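## Task

On the wooden shelf beside arm3, complete a stack of three items, bottom to top: the wooden block that has one big hole, then the small red wooden block, then the short length of square timber. Each must rest on one of its long faces, sit about centred on the item beneath it, and not stick out past the shelf top's edges. All other objects must finish resting directly on the same furniture top they start on. The attempt fails if any object taken from a top ends up on the floor unheld, or if any object enters or goes beneath a piece of furniture, even while gripped. The stack must stay up without robot support; release everything and move the arms away at the end.

## Robot and tools

Setup: three identical i2rt Big YAM arms named arm1, arm2 and arm3. Each has six revolute joints, a two-finger gripper and a wrist camera (arm1_cam_wrist, arm2_cam_wrist, arm3_cam_wrist). Two fixed cameras, room_a and room_b, watch the room. The hand can reach roughly 1.0 m from the joint1 axis. Loose objects may occasionally be nudged by an outside disturbance.

Frames: everything shares one scene frame with its origin on the floor and +z pointing up. The hand point is the midpoint between the fingertips; the hand's z axis runs along the fingers and its y axis is the closing direction. The arm feet have their own poses, which are never printed. With joints 1 and 6 at zero and the hand level and pointing ahead, the wrist camera rides on top of the hand looking toward the fingertips.

execute_actions(actions, cameras): actions is a list holding exactly one action or nothing (empty list = just report state and images). The action is an object keyed by arm name; under each arm goes "joints", a map from joint name to an absolute target, not an offset. Names, units and allowed ranges: joint1_rad -2.879 to 2.879 (base yaw, positive counter-clockwise seen from above, 0 means unfolding toward the direction the foot faces); joint2_rad 0 to 3.141 (shoulder, 0 has the upper arm pointing roughly level backward, increasing lifts it up and over forward); joint3_rad 0 to 3.019 (elbow, 0 is fully folded, increasing opens it); joint4_rad -1.692 to 1.57 (hand pitch, positive tips fingers up); joint5_rad -1.57 to 1.57 (hand sideways swing, positive toward the arm's right); joint6_rad -2.094 to 2.094 (hand roll, positive clockwise viewed from behind the hand); gripper_m 0 to 0.093 metres of fingertip gap. A joint counts as arrived within ±0.045, ±0.14, ±0.09, ±0.055, ±0.03, ±0.035 rad for joints 1 to 6 and ±0.003 m for the gripper. All named motions begin together and may finish at different moments; each joint has its own speed, so the hand can sweep a wide path between postures. An arm or joint you leave out may keep driving toward its previous target. Any unknown key or out-of-range number rejects the whole call and nothing moves. Example: {"arm1": {"joints": {"gripper_m": 0.05}}, "arm2": {"joints": {"joint1_rad": 0.3}}}. cameras is a list of names (arm1_cam_wrist, arm2_cam_wrist, arm3_cam_wrist, room_a, room_b, or all); omitted, null or ["all"] gives every camera, [] gives none; the pictures line lists image order.

wait(seconds): 0 to 10 s, commands nothing, returns the same report as an empty action.

zoom_image(camera, region): region is [x0, y0, x1, y1] in pixels of that camera's most recent full image (origin top-left, images are 896x504), at most 504 by 504; gives a sharper close-up.

finished_scene(scene): ends the given scene for good after the last command has been held; its result says whether the goal was met and gives the next task.

Reading results: joint_status reports how each commanded motion ended. off_target: settled short of the target and possibly still pushing. contact_stop or time_out: the joint gave up its target and holds where it stopped; after time_out a joint can instead keep a target limited to at most 0.375, 0.375, 0.113, 0.225, 0.075, 0.3 rad (joints 1 to 6) from its position and go on pushing, moving there if freed; on_its_own lists such joints. To relieve the push, command its reported position. "joint command not followed", usually with a cause line, means a safety check (self- and arm-to-arm clearance) withheld that arm's joint targets; any gripper target still runs, and affected joints show not_followed. Withheld targets may be retried with every later action until you send passing targets. on_its_own covers what this call did not command; its "held at" value is the held target, not the actual position. Tiny changes from the current position may produce no motion. A joint carrying a load may sag. If a result reports a stop, the remaining motion calls in that same reply are skipped.

Heat: holding loads or pushing warms motors, even while you are thinking. MOTOR HOT appears from 85 °C; at 100 °C that arm's motors and gripper go limp until cooled (OVER-TEMPERATURE FAULT), the arm drops, and uncompleted keys read limit_stop_at_motor_heat; resend those targets afterwards.

Cameras: calibration is given OpenCV-style (K, distortion D, T_world_to_cam mapping scene frame to camera, pos_world in metres); fixed cameras may be off by a couple of degrees and millimetres, and wrist camera poses derive from reported joints, so they carry extra error.

Avoid: two arms pressing on each other (ends the run) or hard collisions; the clearance check ignores fingers, gripper housings and wrist cameras and may react late. Arms do not stop on contact and can push hard, so do not drive into furniture or objects. Do not drop, slam or let items fall to the floor, and keep objects out of and from under furniture. The robot holds its last command while you think. Finish with grippers open and arms withdrawn so the stack stands on its own.

Each tool is called after "Emit:" as name(argument=value, ...) on one line, values as JSON.

## Session

I'll start by looking at the current state of the scene.

Emit:
execute_actions(actions=[])

Scene clock: 0.00 s.
arm1.joint_positions: joint1_rad=-0.477 joint2_rad=+0.359 joint3_rad=+1.393 joint4_rad=-1.486 joint5_rad=+0.005 joint6_rad=-0.634 gripper_m=+0.095
arm1.joint_status: not commanded
arm1.hand: x=+0.1260 y=+1.0239 z=+1.3840 quat_wxyz=(-0.364, +0.842, -0.094, -0.388) (m; scene frame)
arm2.joint_positions: joint1_rad=-0.319 joint2_rad=+0.477 joint3_rad=+1.486 joint4_rad=-1.398 joint5_rad=-0.241 joint6_rad=-0.253 gripper_m=+0.094
arm2.joint_status: not commanded
arm2.hand: x=-0.2747 y=+0.1689 z=+1.4609 quat_wxyz=(-0.175, +0.816, -0.140, -0.534) (m; scene frame)
arm3.joint_positions: joint1_rad=+0.409 joint2_rad=+0.625 joint3_rad=+1.685 joint4_rad=-1.562 joint5_rad=-0.099 joint6_rad=-0.083 gripper_m=+0.094
arm3.joint_status: not commanded
arm3.hand: x=+0.0684 y=-0.9463 z=+1.4102 quat_wxyz=(-0.488, +0.286, -0.810, -0.154) (m; scene frame)
pictures: arm1_cam_wrist, arm2_cam_wrist, arm3_cam_wrist, room_a, room_b
Images, in order (width x height): arm1_cam_wrist 896x504, arm2_cam_wrist 896x504, arm3_cam_wrist 896x504, room_a 896x504, room_b 896x504.

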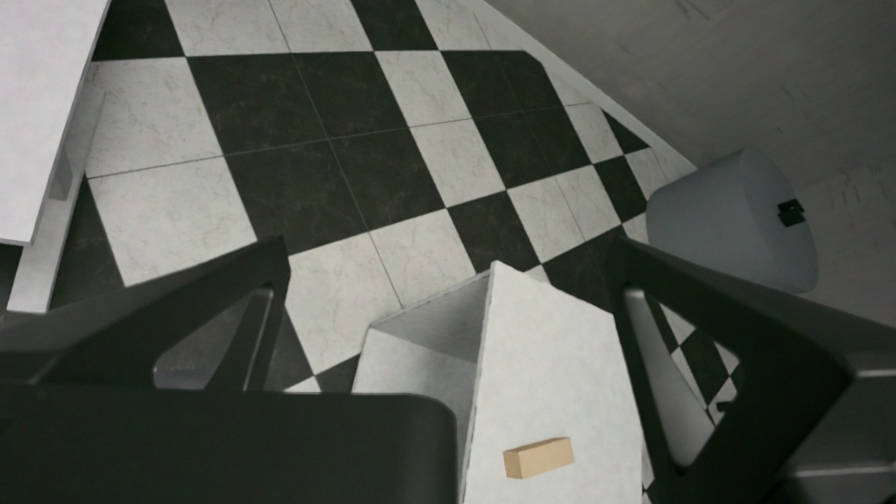

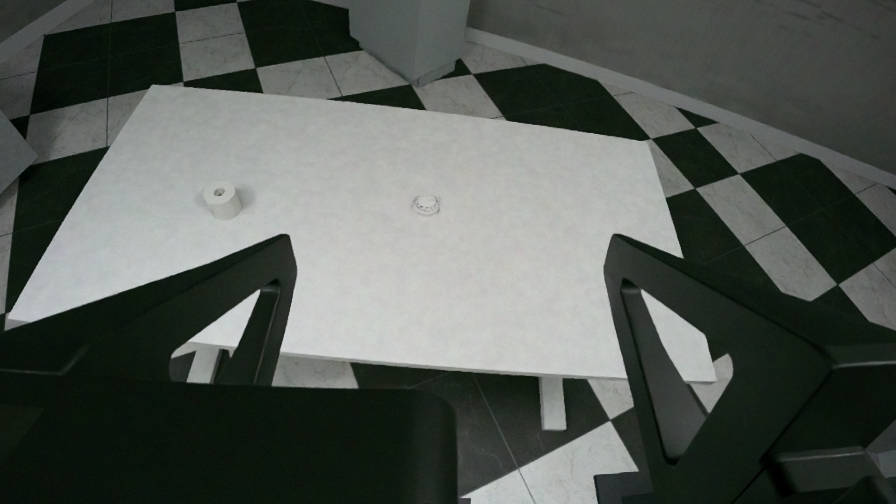

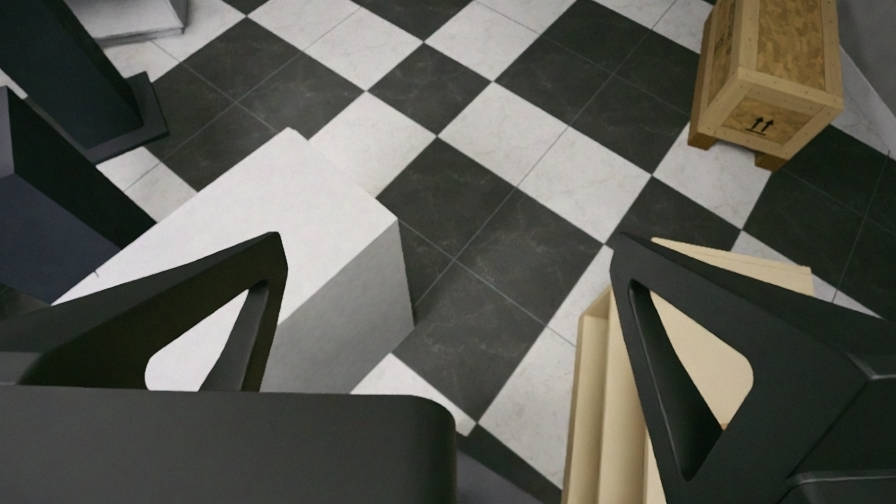

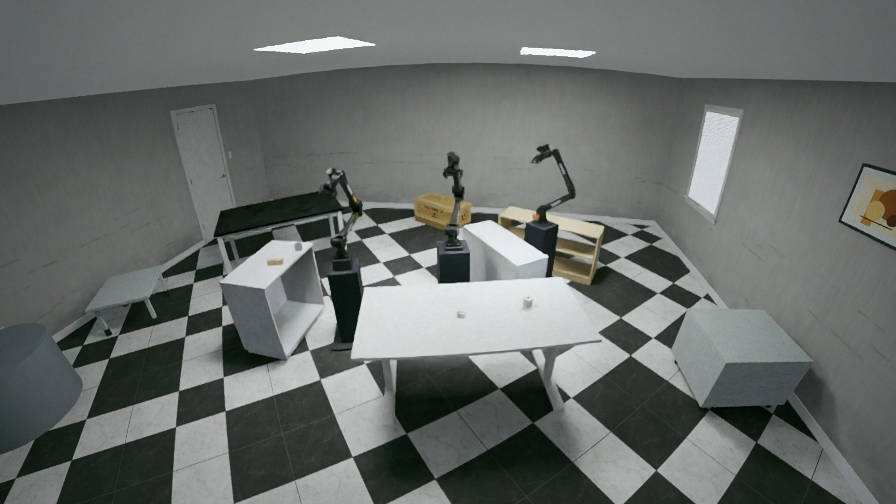

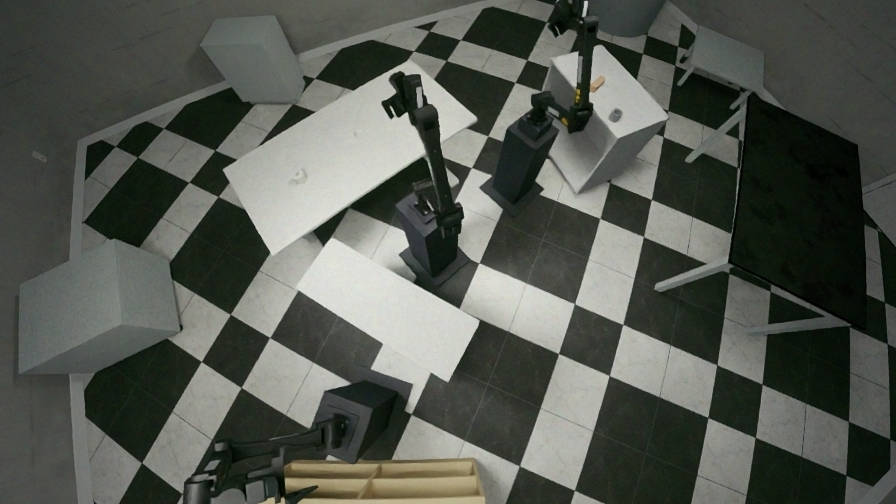

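Emit:
zoom_image(camera="room_a", region=[400, 130, 680, 300])

Emit:
zoom_image(camera="room_a", region=[200, 150, 480, 370])

Emit:
zoom_image(camera="room_b", region=[160, 360, 520, 504])

Emit:
zoom_image(camera="room_b", region=[480, 0, 720, 220])

Region (400, 130, 680, 300) of room_a's 896x504 image, scaled by 1.800, with more detail than that image has; it fills the top 306 rows of this view, and the rest is white.

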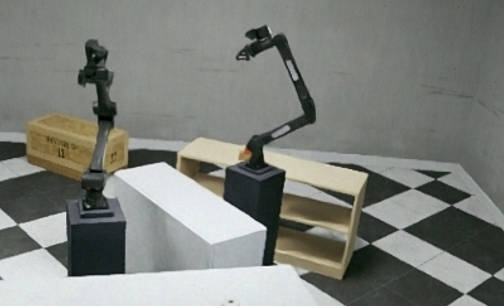

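Region (200, 150, 480, 370) of room_a's 896x504 image, scaled by 1.800, with more detail than that image has; it fills the top 396 rows of this view, and the rest is white.

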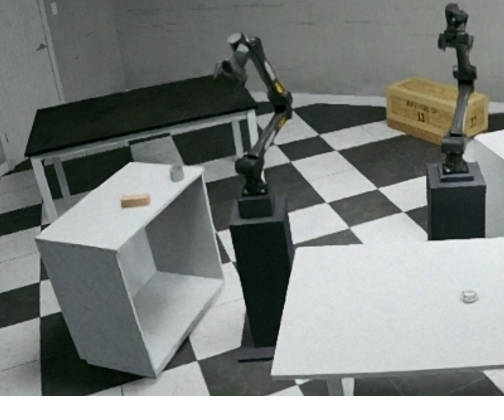

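Region (160, 360, 520, 504) of room_b's 896x504 image, scaled by 1.400, with more detail than that image has; it fills the top 202 rows of this view, and the rest is white.

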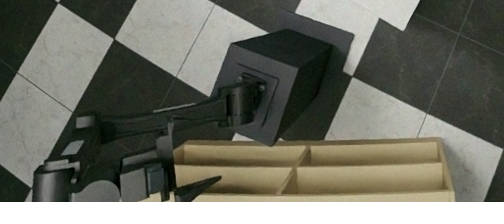

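Region (480, 0, 720, 220) of room_b's 896x504 image, scaled by 2.100, with more detail than that image has; it fills the top 462 rows of this view, and the rest is white.

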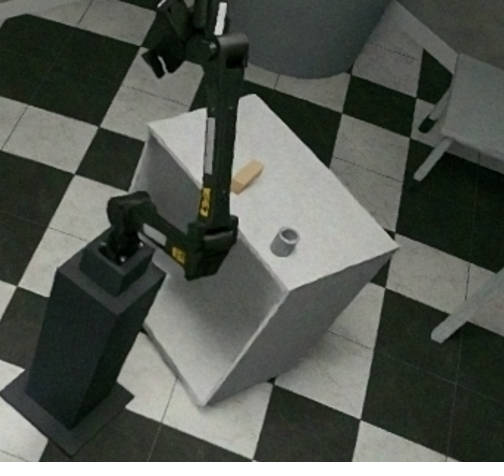

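Emit:
zoom_image(camera="room_a", region=[490, 190, 620, 290])

Emit:
zoom_image(camera="arm3_cam_wrist", region=[540, 220, 896, 504])

Emit:
zoom_image(camera="arm2_cam_wrist", region=[150, 130, 500, 280])

Emit:
zoom_image(camera="arm1_cam_wrist", region=[340, 250, 800, 504])

Region (490, 190, 620, 290) of room_a's 896x504 image, scaled by 3.877, with more detail than that image has; it fills the top 388 rows of this view, and the rest is white.

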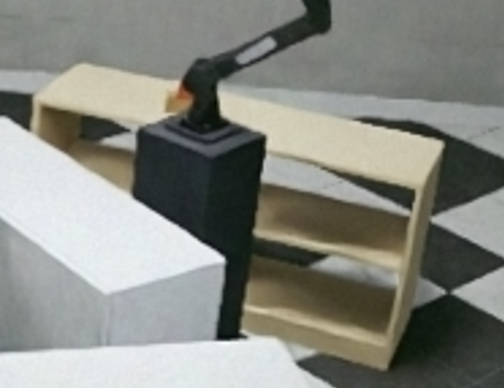

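Region (540, 220, 896, 504) of arm3_cam_wrist's 896x504 image, scaled by 1.416, with more detail than that image has; it fills the top 402 rows of this view, and the rest is white.

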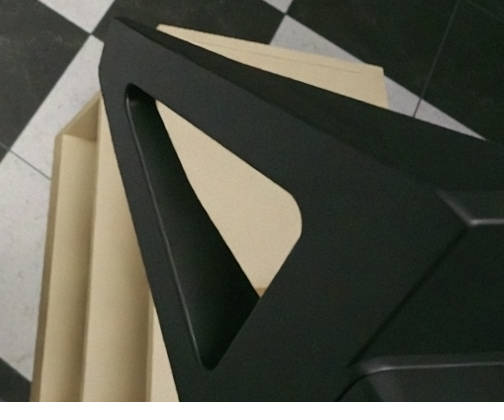

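Region (150, 130, 500, 280) of arm2_cam_wrist's 896x504 image, scaled by 1.440, with more detail than that image has; it fills the top 216 rows of this view, and the rest is white.

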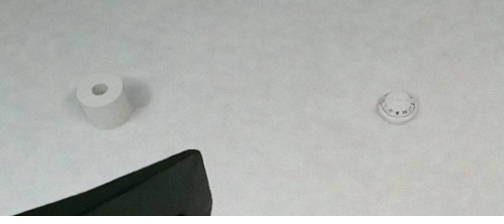

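Region (340, 250, 800, 504) of arm1_cam_wrist's 896x504 image, scaled by 1.096, with more detail than that image has; it fills the top 278 rows of this view, and the rest is white.

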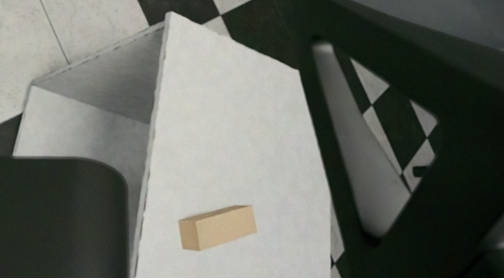

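Emit:
zoom_image(camera="arm1_cam_wrist", region=[470, 400, 620, 504])

Emit:
zoom_image(camera="room_b", region=[540, 40, 680, 140])

Emit:
zoom_image(camera="room_a", region=[215, 225, 335, 305])

Region (470, 400, 620, 504) of arm1_cam_wrist's 896x504 image, scaled by 3.360, with more detail than that image has; it fills the top 349 rows of this view, and the rest is white.

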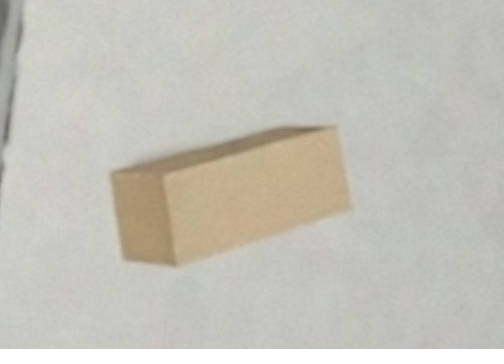

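Region (540, 40, 680, 140) of room_b's 896x504 image, scaled by 3.600, with more detail than that image has; it fills the top 360 rows of this view, and the rest is white.

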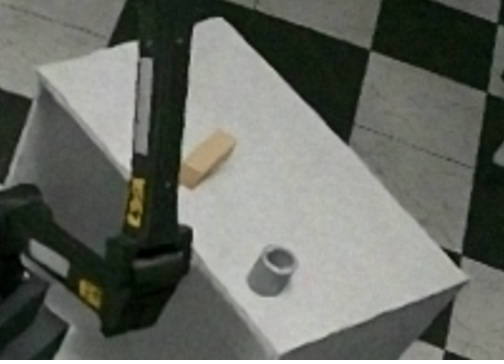

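Region (215, 225, 335, 305) of room_a's 896x504 image, scaled by 4.200, with more detail than that image has.

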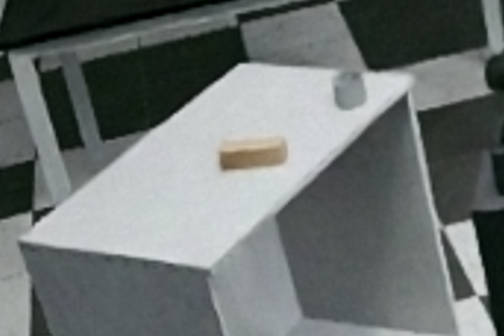

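Emit:
execute_actions(actions=[{"arm1": {"joints": {"joint4_rad": -1.2}}, "arm2": {"joints": {"joint3_rad": 1.25}}, "arm3": {"joints": {"joint1_rad": -0.3}}}])

Scene clock: 121.30 s.
arm1.joint_positions: joint1_rad=-0.477 joint2_rad=+0.359 joint3_rad=+1.393 joint4_rad=-1.231 joint5_rad=+0.005 joint6_rad=-0.634 gripper_m=+0.095
arm1.joint_status: all done
arm1.hand: x=+0.1127 y=+1.0386 z=+1.4434 quat_wxyz=(-0.434, +0.767, -0.085, -0.464) (m; scene frame)
arm2.joint_positions: joint1_rad=-0.319 joint2_rad=+0.484 joint3_rad=+1.247 joint4_rad=-1.398 joint5_rad=-0.241 joint6_rad=-0.253 gripper_m=+0.094
arm2.joint_status: all done
arm2.hand: x=-0.3082 y=+0.1988 z=+1.3521 quat_wxyz=(-0.117, +0.872, -0.167, -0.445) (m; scene frame)
arm3.joint_positions: joint1_rad=-0.291 joint2_rad=+0.625 joint3_rad=+1.685 joint4_rad=-1.562 joint5_rad=-0.099 joint6_rad=-0.083 gripper_m=+0.094
arm3.joint_status: all done
arm3.hand: x=+0.0993 y=-1.0492 z=+1.4105 quat_wxyz=(-0.513, -0.009, -0.858, +0.021) (m; scene frame)
pictures: arm1_cam_wrist, arm2_cam_wrist, arm3_cam_wrist, room_a, room_b
camera_calibration (this result's frames):
arm1_cam_wrist: T_world_to_cam=[[0.520221, 0.60391, 0.603874, -1.55994], [0.830289, -0.192067, -0.523193, 0.872924], [-0.199977, 0.773565, -0.601337, 0.206671], [0, 0, 0, 1]] pos_world=[0.128062, 0.949847, 1.52299]
arm2_cam_wrist: T_world_to_cam=[[0.405437, 0.913301, 0.0387584, -0.107531], [0.869329, -0.372113, -0.325267, 0.784661], [-0.282644, 0.165569, -0.944828, 1.28337], [0, 0, 0, 1]] pos_world=[-0.275795, 0.177705, 1.47195]
arm3_cam_wrist: T_world_to_cam=[[-0.0230835, -0.999299, 0.0294851, -1.08982], [-0.905054, 0.00836027, -0.425214, 0.700883], [0.424669, -0.036501, -0.904613, 1.32415], [0, 0, 0, 1]] pos_world=[0.0468567, -1.04659, 1.528]
Images, in order (width x height): arm1_cam_wrist 896x504, arm2_cam_wrist 896x504, arm3_cam_wrist 896x504, room_a 896x504, room_b 896x504.

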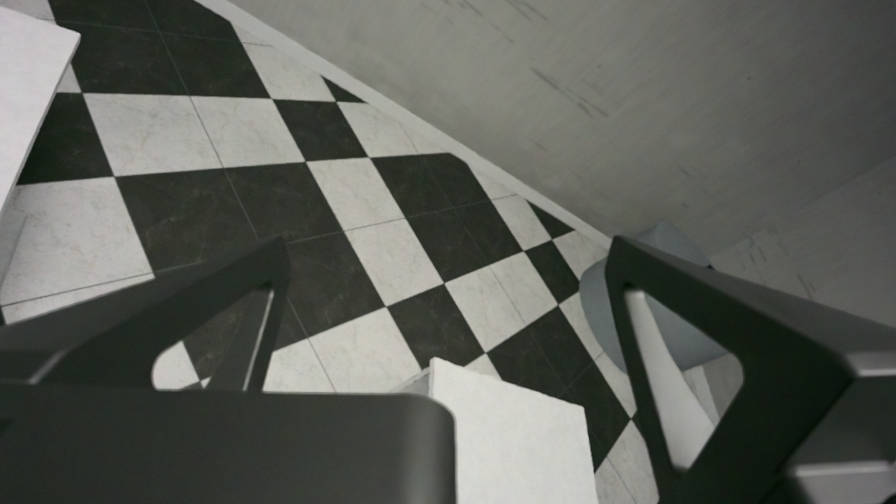

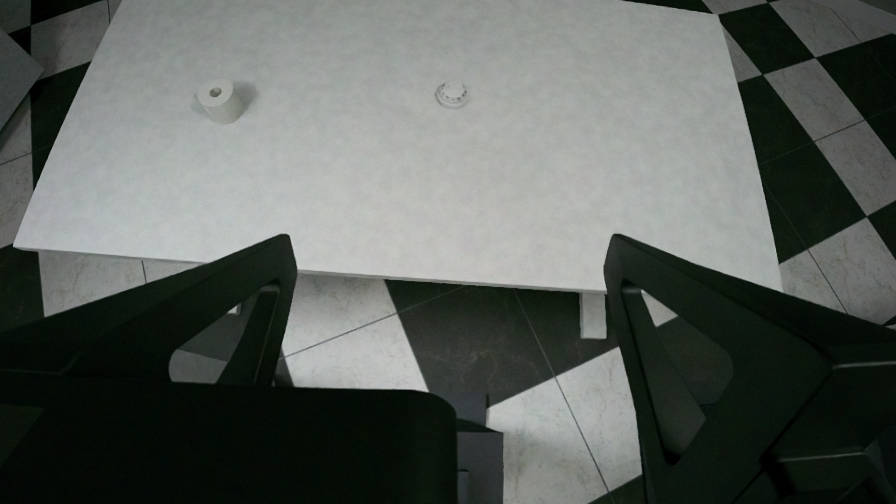

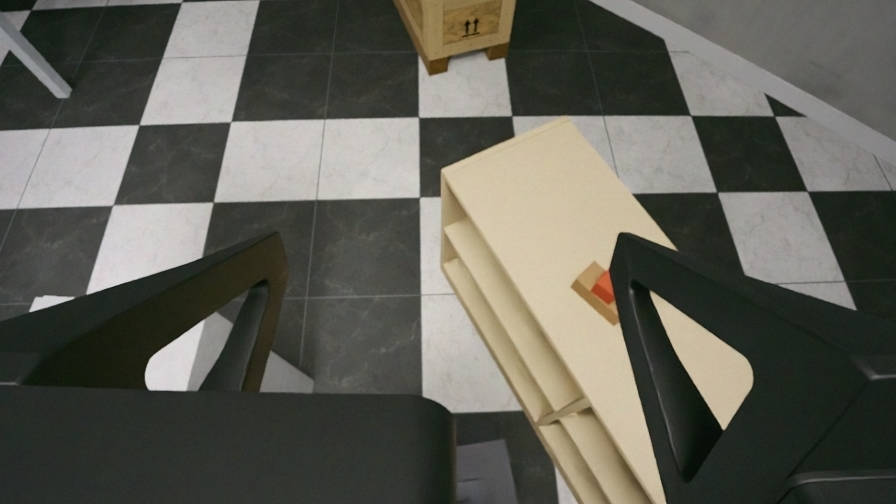

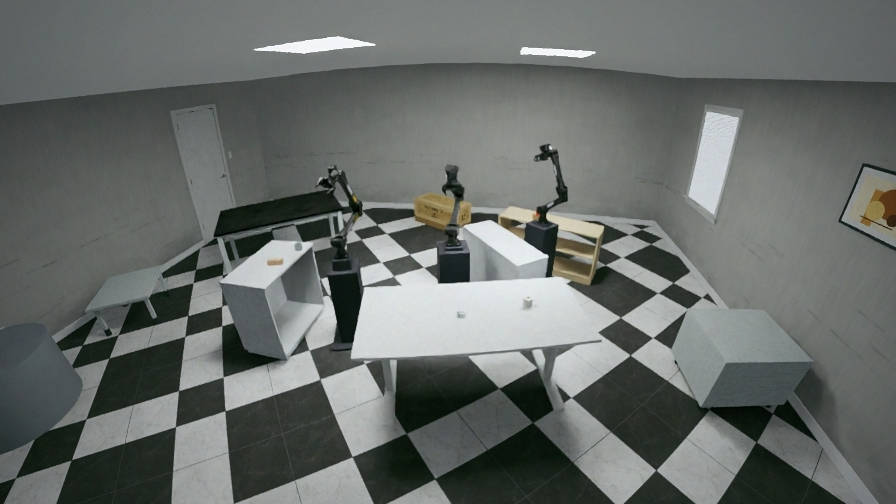

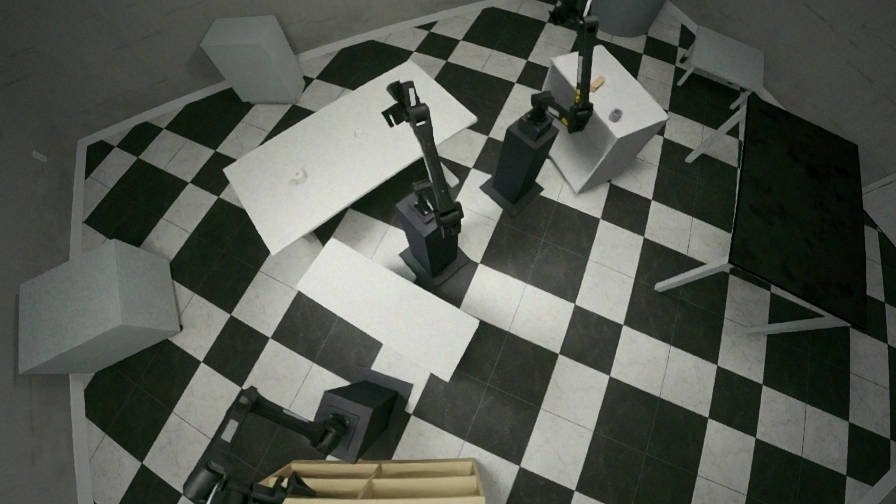

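Emit:
zoom_image(camera="arm3_cam_wrist", region=[540, 230, 680, 350])

Region (540, 230, 680, 350) of arm3_cam_wrist's 896x504 image, scaled by 3.600, with more detail than that image has; it fills the top 432 rows of this view, and the rest is white.

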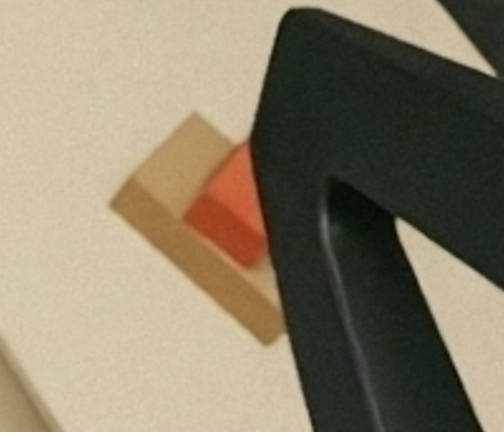

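Emit:
execute_actions(actions=[{"arm1": {"joints": {"joint1_rad": -1.62, "joint2_rad": 0.8, "joint4_rad": -1.5, "joint5_rad": 0.0, "joint6_rad": 0.0}}, "arm3": {"joints": {"joint1_rad": -0.8, "joint2_rad": 1.0, "joint5_rad": 0.0, "joint6_rad": 0.0}}}], cameras=["arm1_cam_wrist", "arm3_cam_wrist", "room_a"])

Scene clock: 185.27 s.
arm1.joint_positions: joint1_rad=-1.613 joint2_rad=+0.800 joint3_rad=+1.395 joint4_rad=-1.482 joint5_rad=+0.000 joint6_rad=-0.016 gripper_m=+0.095
arm1.joint_status: all done
arm1.hand: x=+0.3102 y=+1.1958 z=+1.3104 quat_wxyz=(-0.285, +0.518, -0.786, -0.182) (m; scene frame)
arm2.joint_positions: joint1_rad=-0.319 joint2_rad=+0.484 joint3_rad=+1.247 joint4_rad=-1.398 joint5_rad=-0.241 joint6_rad=-0.253 gripper_m=+0.094
arm2.joint_status: not commanded
arm2.hand: x=-0.3082 y=+0.1988 z=+1.3521 quat_wxyz=(-0.117, +0.872, -0.167, -0.445) (m; scene frame)
arm3.joint_positions: joint1_rad=-0.795 joint2_rad=+0.996 joint3_rad=+1.677 joint4_rad=-1.562 joint5_rad=-0.002 joint6_rad=-0.012 gripper_m=+0.094
arm3.joint_status: all done
arm3.hand: x=+0.1990 y=-1.2425 z=+1.3251 quat_wxyz=(-0.322, -0.303, -0.890, +0.112) (m; scene frame)
pictures: arm1_cam_wrist, arm3_cam_wrist, room_a
camera_calibration (this result's frames):
arm1_cam_wrist: T_world_to_cam=[[0.924231, -0.381167, 0.0225569, 0.137143], [-0.378365, -0.92218, -0.0801551, 1.337], [0.051354, 0.0655471, -0.996527, 1.33117], [0, 0, 0, 1]] pos_world=[0.310762, 1.19798, 1.43063]
arm3_cam_wrist: T_world_to_cam=[[-0.600554, -0.799583, 0.00132569, -0.87781], [-0.798274, 0.599475, -0.0581986, 0.983324], [0.0457399, -0.0360097, -0.998304, 1.39767], [0, 0, 0, 1]] pos_world=[0.19386, -1.24103, 1.45369]
Images, in order (width x height): arm1_cam_wrist 896x504, arm3_cam_wrist 896x504, room_a 896x504.

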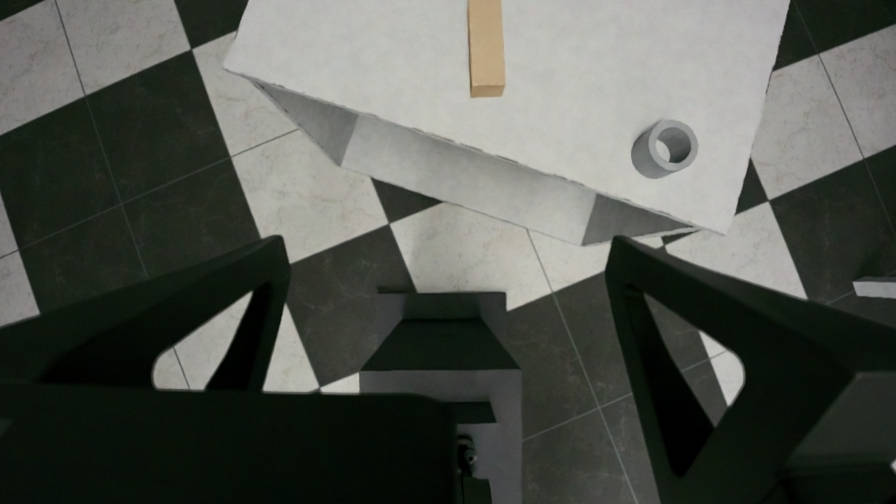

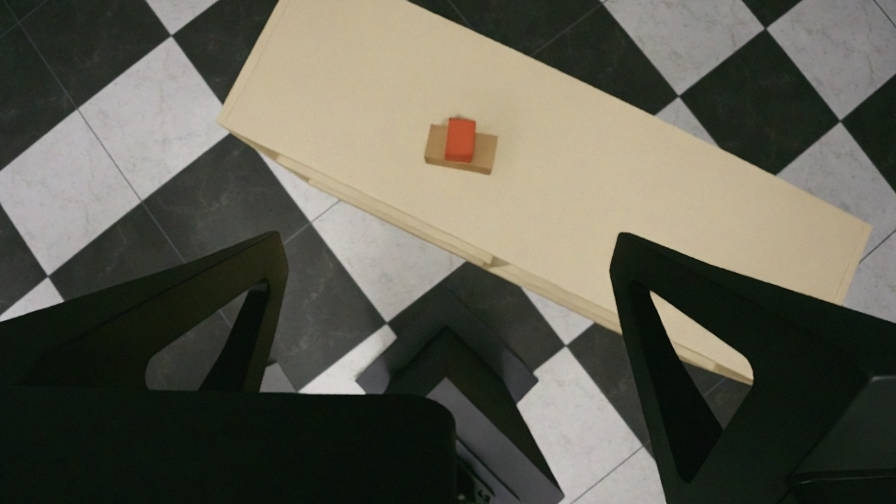

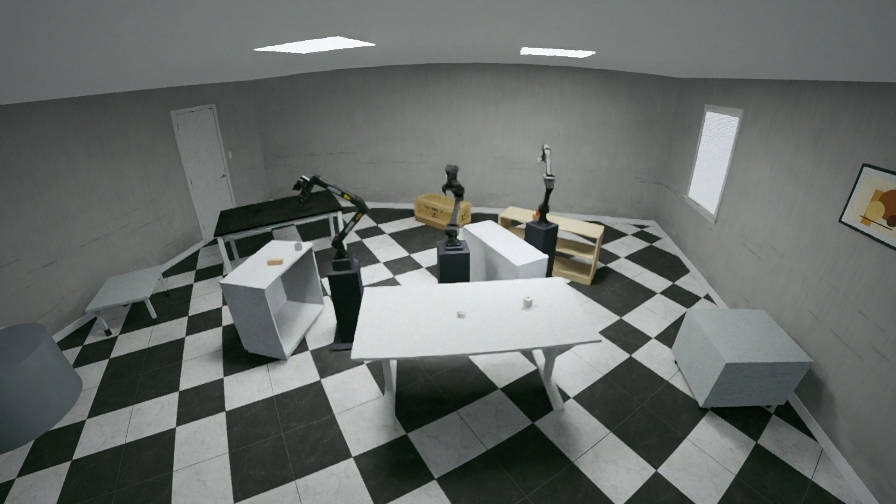

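Emit:
zoom_image(camera="arm1_cam_wrist", region=[400, 0, 580, 130])

Emit:
zoom_image(camera="arm3_cam_wrist", region=[390, 90, 530, 200])

Region (400, 0, 580, 130) of arm1_cam_wrist's 896x504 image, scaled by 2.800, with more detail than that image has.

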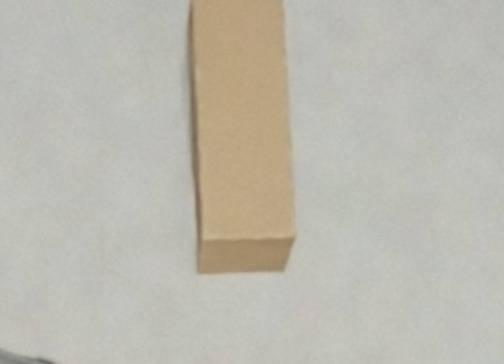

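Region (390, 90, 530, 200) of arm3_cam_wrist's 896x504 image, scaled by 3.600, with more detail than that image has; it fills the top 396 rows of this view, and the rest is white.

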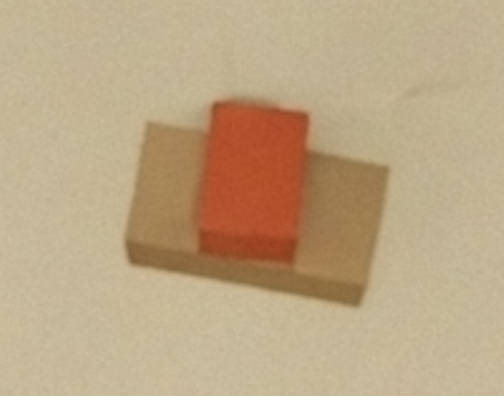

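Emit:
execute_actions(actions=[{"arm1": {"joints": {"joint1_rad": -1.685, "joint2_rad": 1.92, "joint3_rad": 1.90, "joint4_rad": -1.551, "joint5_rad": 0.0, "joint6_rad": 0.0}}, "arm3": {"joints": {"joint1_rad": -0.825, "joint2_rad": 1.82, "joint3_rad": 1.567, "joint4_rad": -1.318, "joint5_rad": 0.0, "joint6_rad": 0.0}}, "arm2": {"joints": {"joint1_rad": -0.76, "joint2_rad": 1.5, "joint3_rad": 1.7, "joint4_rad": -1.5, "joint5_rad": 0.0, "joint6_rad": 0.0}}}])

Scene clock: 307.07 s.
arm1.joint_positions: joint1_rad=-1.679 joint2_rad=+1.947 joint3_rad=+1.880 joint4_rad=-1.540 joint5_rad=+0.000 joint6_rad=-0.015 gripper_m=+0.095
arm1.joint_status: all done
arm1.hand: x=+0.4762 y=+1.4705 z=+1.0262 quat_wxyz=(+0.013, +0.522, -0.853, +0.007) (m; scene frame)
arm2.joint_positions: joint1_rad=-0.754 joint2_rad=+1.507 joint3_rad=+1.679 joint4_rad=-1.494 joint5_rad=-0.001 joint6_rad=-0.013 gripper_m=+0.094
arm2.joint_status: all done
arm2.hand: x=-0.3323 y=+0.5643 z=+1.2011 quat_wxyz=(-0.065, +0.827, -0.549, -0.102) (m; scene frame)
arm3.joint_positions: joint1_rad=-0.814 joint2_rad=+1.842 joint3_rad=+1.541 joint4_rad=-1.327 joint5_rad=-0.002 joint6_rad=-0.012 gripper_m=+0.094
arm3.joint_status: all done
arm3.hand: x=+0.3620 y=-1.3834 z=+0.9085 quat_wxyz=(+0.024, -0.332, -0.943, -0.011) (m; scene frame)
pictures: arm1_cam_wrist, arm2_cam_wrist, arm3_cam_wrist, room_a, room_b
camera_calibration (this result's frames):
arm1_cam_wrist: T_world_to_cam=[[0.900365, -0.435119, -0.00373343, 0.212424], [-0.347416, -0.724001, 0.595923, 0.630414], [-0.262, -0.535251, -0.803033, 1.85555], [0, 0, 0, 1]] pos_world=[0.513911, 1.54203, 1.11518]
arm2_cam_wrist: T_world_to_cam=[[0.92846, 0.371295, -0.0100965, 0.112639], [0.348133, -0.860421, 0.372128, 0.157285], [0.129482, -0.349021, -0.928126, 1.48065], [0, 0, 0, 1]] pos_world=[-0.351054, 0.610285, 1.31683]
arm3_cam_wrist: T_world_to_cam=[[-0.618978, -0.785237, -0.0163777, -0.849393], [-0.61248, 0.469536, 0.635928, 0.296047], [-0.491665, 0.403656, -0.771575, 1.566], [0, 0, 0, 1]] pos_world=[0.425512, -1.4381, 1.00611]
Images, in order (width x height): arm1_cam_wrist 896x504, arm2_cam_wrist 896x504, arm3_cam_wrist 896x504, room_a 896x504, room_b 896x504.

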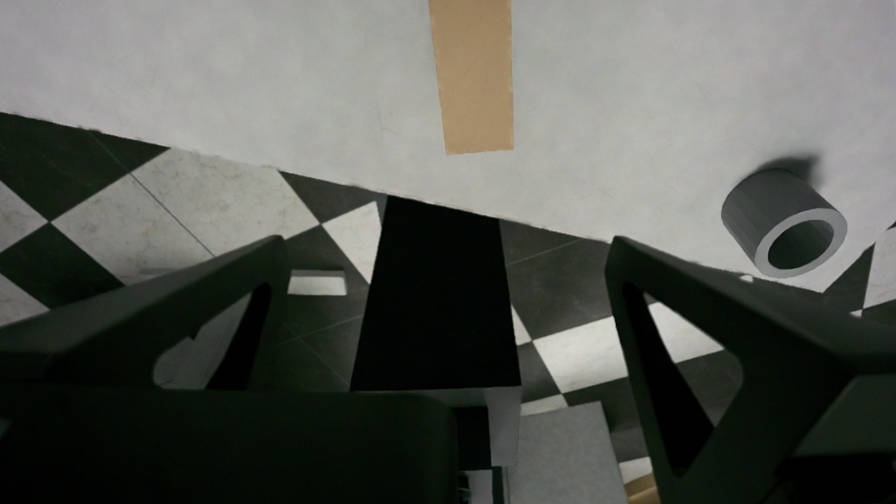

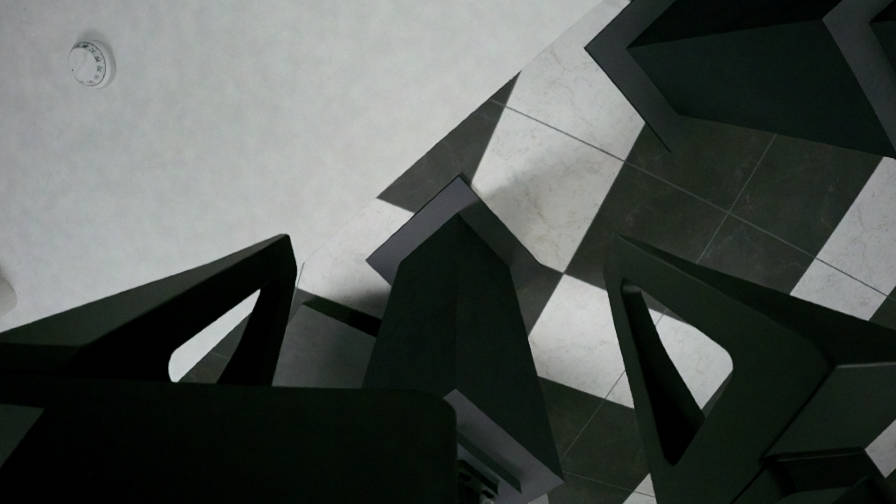

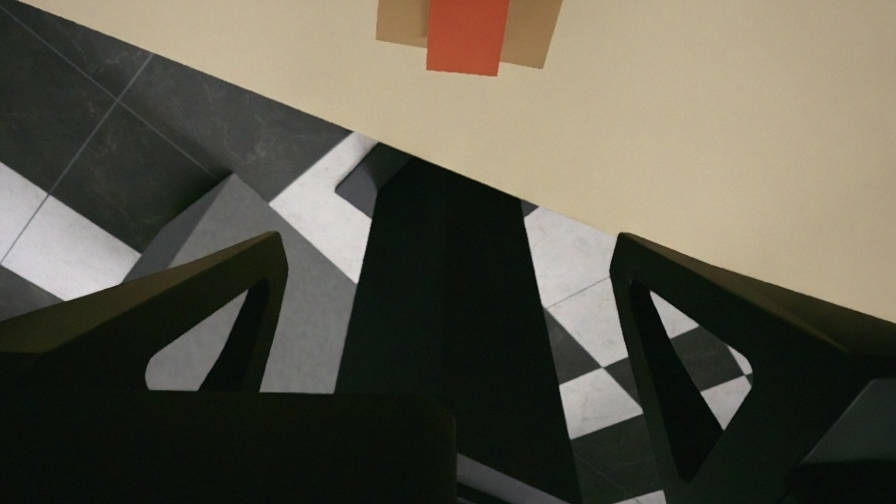

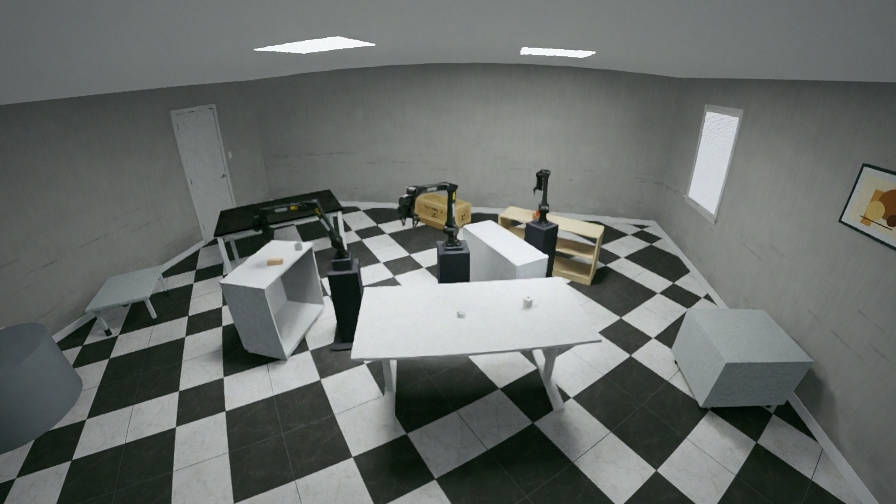

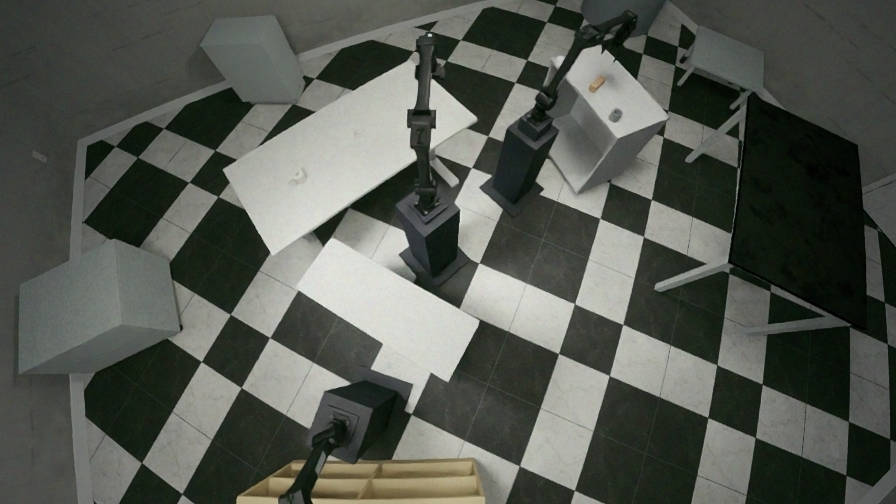

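Emit:
zoom_image(camera="arm1_cam_wrist", region=[380, 0, 600, 180])

Emit:
zoom_image(camera="arm3_cam_wrist", region=[350, 0, 590, 110])

Region (380, 0, 600, 180) of arm1_cam_wrist's 896x504 image, scaled by 2.291, with more detail than that image has; it fills the top 412 rows of this view, and the rest is white.

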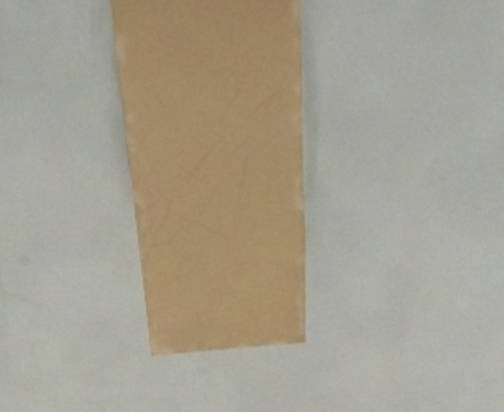

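Region (350, 0, 590, 110) of arm3_cam_wrist's 896x504 image, scaled by 2.100, with more detail than that image has; it fills the top 231 rows of this view, and the rest is white.

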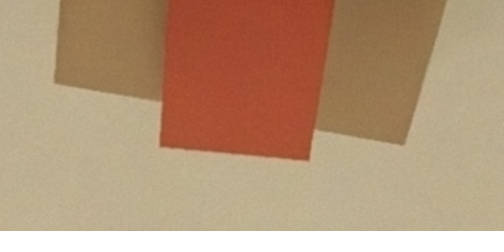

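Emit:
execute_actions(actions=[{"arm1": {"joints": {"joint1_rad": -1.71, "joint2_rad": 2.04, "joint3_rad": 1.75, "joint4_rad": -1.225, "joint5_rad": 0.0, "joint6_rad": -0.167}}, "arm2": {"joints": {"joint1_rad": 1.98, "joint4_rad": -1.14}}}], cameras=["arm1_cam_wrist", "arm2_cam_wrist", "room_b"])

Scene clock: 418.93 s.
arm1.joint_positions: joint1_rad=-1.706 joint2_rad=+2.050 joint3_rad=+1.741 joint4_rad=-1.244 joint5_rad=+0.000 joint6_rad=-0.151 gripper_m=+0.095
arm1.joint_status: all done
arm1.hand: x=+0.5045 y=+1.4883 z=+0.9128 quat_wxyz=(-0.011, +0.568, -0.823, -0.006) (m; scene frame)
arm2.joint_positions: joint1_rad=+1.986 joint2_rad=+1.512 joint3_rad=+1.679 joint4_rad=-1.148 joint5_rad=-0.001 joint6_rad=-0.011 gripper_m=+0.094
arm2.joint_status: all done
arm2.hand: x=-0.1516 y=-0.4816 z=+1.2411 quat_wxyz=(+0.205, +0.677, +0.675, -0.211) (m; scene frame)
arm3.joint_positions: joint1_rad=-0.814 joint2_rad=+1.842 joint3_rad=+1.541 joint4_rad=-1.327 joint5_rad=-0.002 joint6_rad=-0.012 gripper_m=+0.094
arm3.joint_status: not commanded
arm3.hand: x=+0.3620 y=-1.3834 z=+0.9085 quat_wxyz=(+0.024, -0.332, -0.943, -0.011) (m; scene frame)
pictures: arm1_cam_wrist, arm2_cam_wrist, room_b
camera_calibration (this result's frames):
arm1_cam_wrist: T_world_to_cam=[[0.942548, -0.334068, 0.00136233, 0.0179845], [-0.279172, -0.785411, 0.552443, 0.817401], [-0.183483, -0.521084, -0.83355, 1.74862], [0, 0, 0, 1]] pos_world=[0.532087, 1.55918, 1.00597]
arm2_cam_wrist: T_world_to_cam=[[-0.999775, 0.0206431, -0.00488973, -0.134037], [0.0205114, 0.999462, 0.0255969, 0.455688], [0.0054155, 0.0254908, -0.99966, 1.37969], [0, 0, 0, 1]] pos_world=[-0.150826, -0.487845, 1.3669]
Images, in order (width x height): arm1_cam_wrist 896x504, arm2_cam_wrist 896x504, room_b 896x504.

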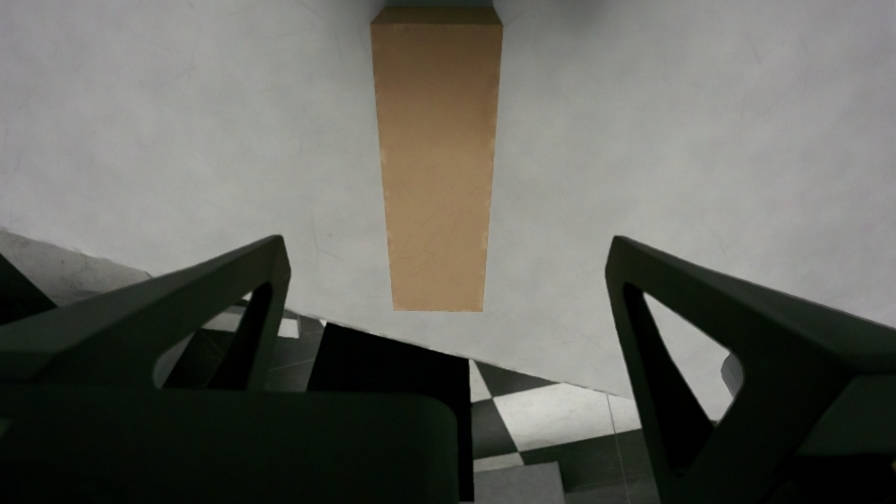

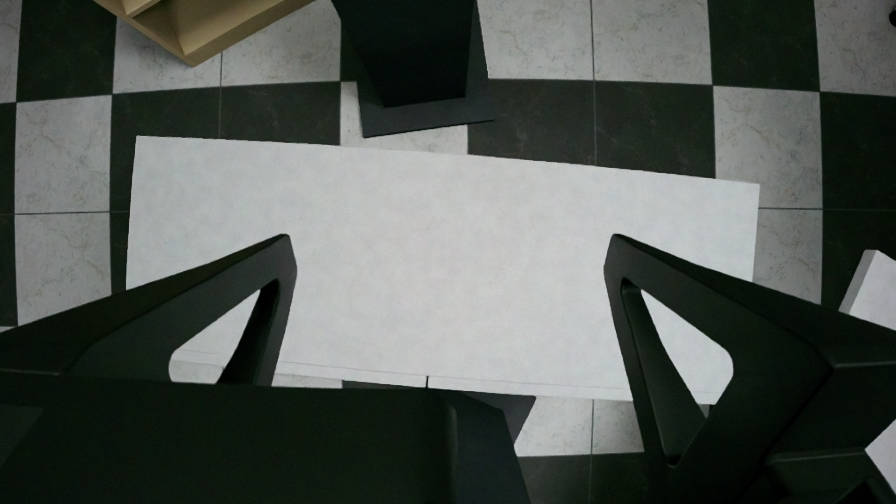

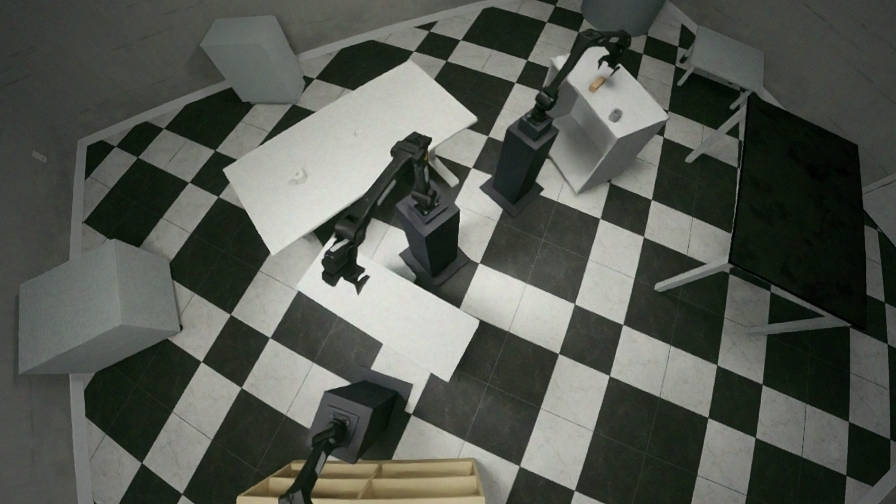

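Emit:
execute_actions(actions=[{"arm1": {"joints": {"joint1_rad": -1.695, "joint2_rad": 2.138, "joint3_rad": 1.657, "joint4_rad": -1.053}}}], cameras=["arm1_cam_wrist", "room_a", "room_b"])

Scene clock: 466.97 s.
arm1.joint_positions: joint1_rad=-1.706 joint2_rad=+2.139 joint3_rad=+1.650 joint4_rad=-1.071 joint5_rad=+0.000 joint6_rad=-0.152 gripper_m=+0.095
arm1.joint_status: all done
arm1.hand: x=+0.5037 y=+1.4870 z=+0.8277 quat_wxyz=(-0.008, +0.568, -0.823, -0.004) (m; scene frame)
arm2.joint_positions: joint1_rad=+1.986 joint2_rad=+1.512 joint3_rad=+1.679 joint4_rad=-1.148 joint5_rad=-0.001 joint6_rad=-0.011 gripper_m=+0.094
arm2.joint_status: not commanded
arm2.hand: x=-0.1516 y=-0.4816 z=+1.2411 quat_wxyz=(+0.205, +0.677, +0.675, -0.211) (m; scene frame)
arm3.joint_positions: joint1_rad=-0.814 joint2_rad=+1.842 joint3_rad=+1.541 joint4_rad=-1.327 joint5_rad=-0.002 joint6_rad=-0.012 gripper_m=+0.094
arm3.joint_status: not commanded
arm3.hand: x=+0.3620 y=-1.3834 z=+0.9085 quat_wxyz=(+0.024, -0.332, -0.943, -0.011) (m; scene frame)
pictures: arm1_cam_wrist, room_a, room_b
camera_calibration (this result's frames):
arm1_cam_wrist: T_world_to_cam=[[0.94268, -0.333699, 0.000182765, 0.018805], [-0.276997, -0.782197, 0.558069, 0.852584], [-0.186084, -0.526131, -0.829795, 1.68251], [0, 0, 0, 1]] pos_world=[0.531525, 1.55839, 0.920338]
Images, in order (width x height): arm1_cam_wrist 896x504, room_a 896x504, room_b 896x504.

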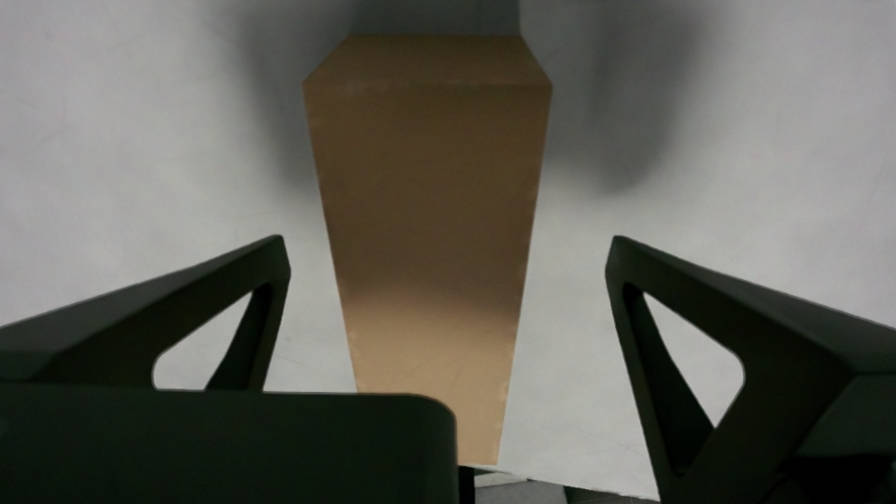

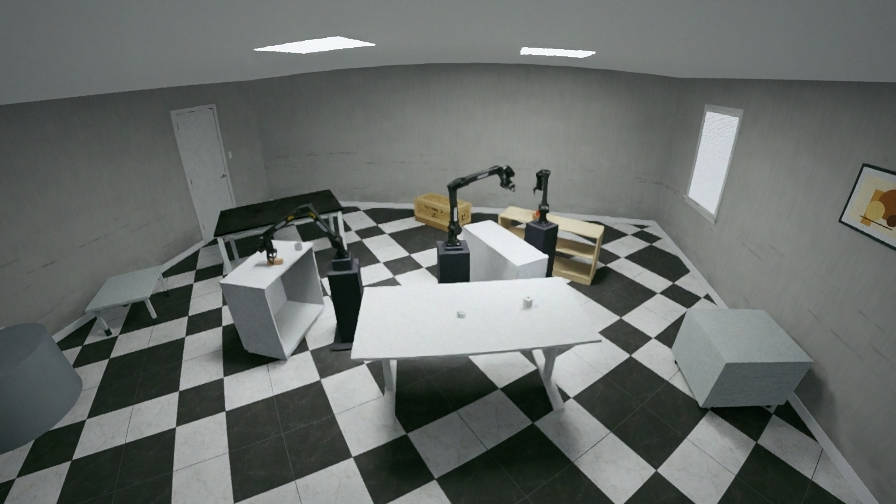

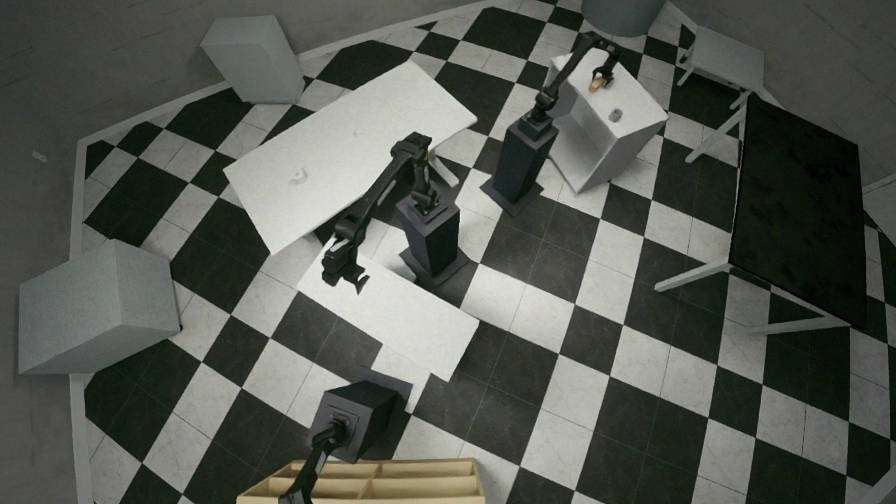

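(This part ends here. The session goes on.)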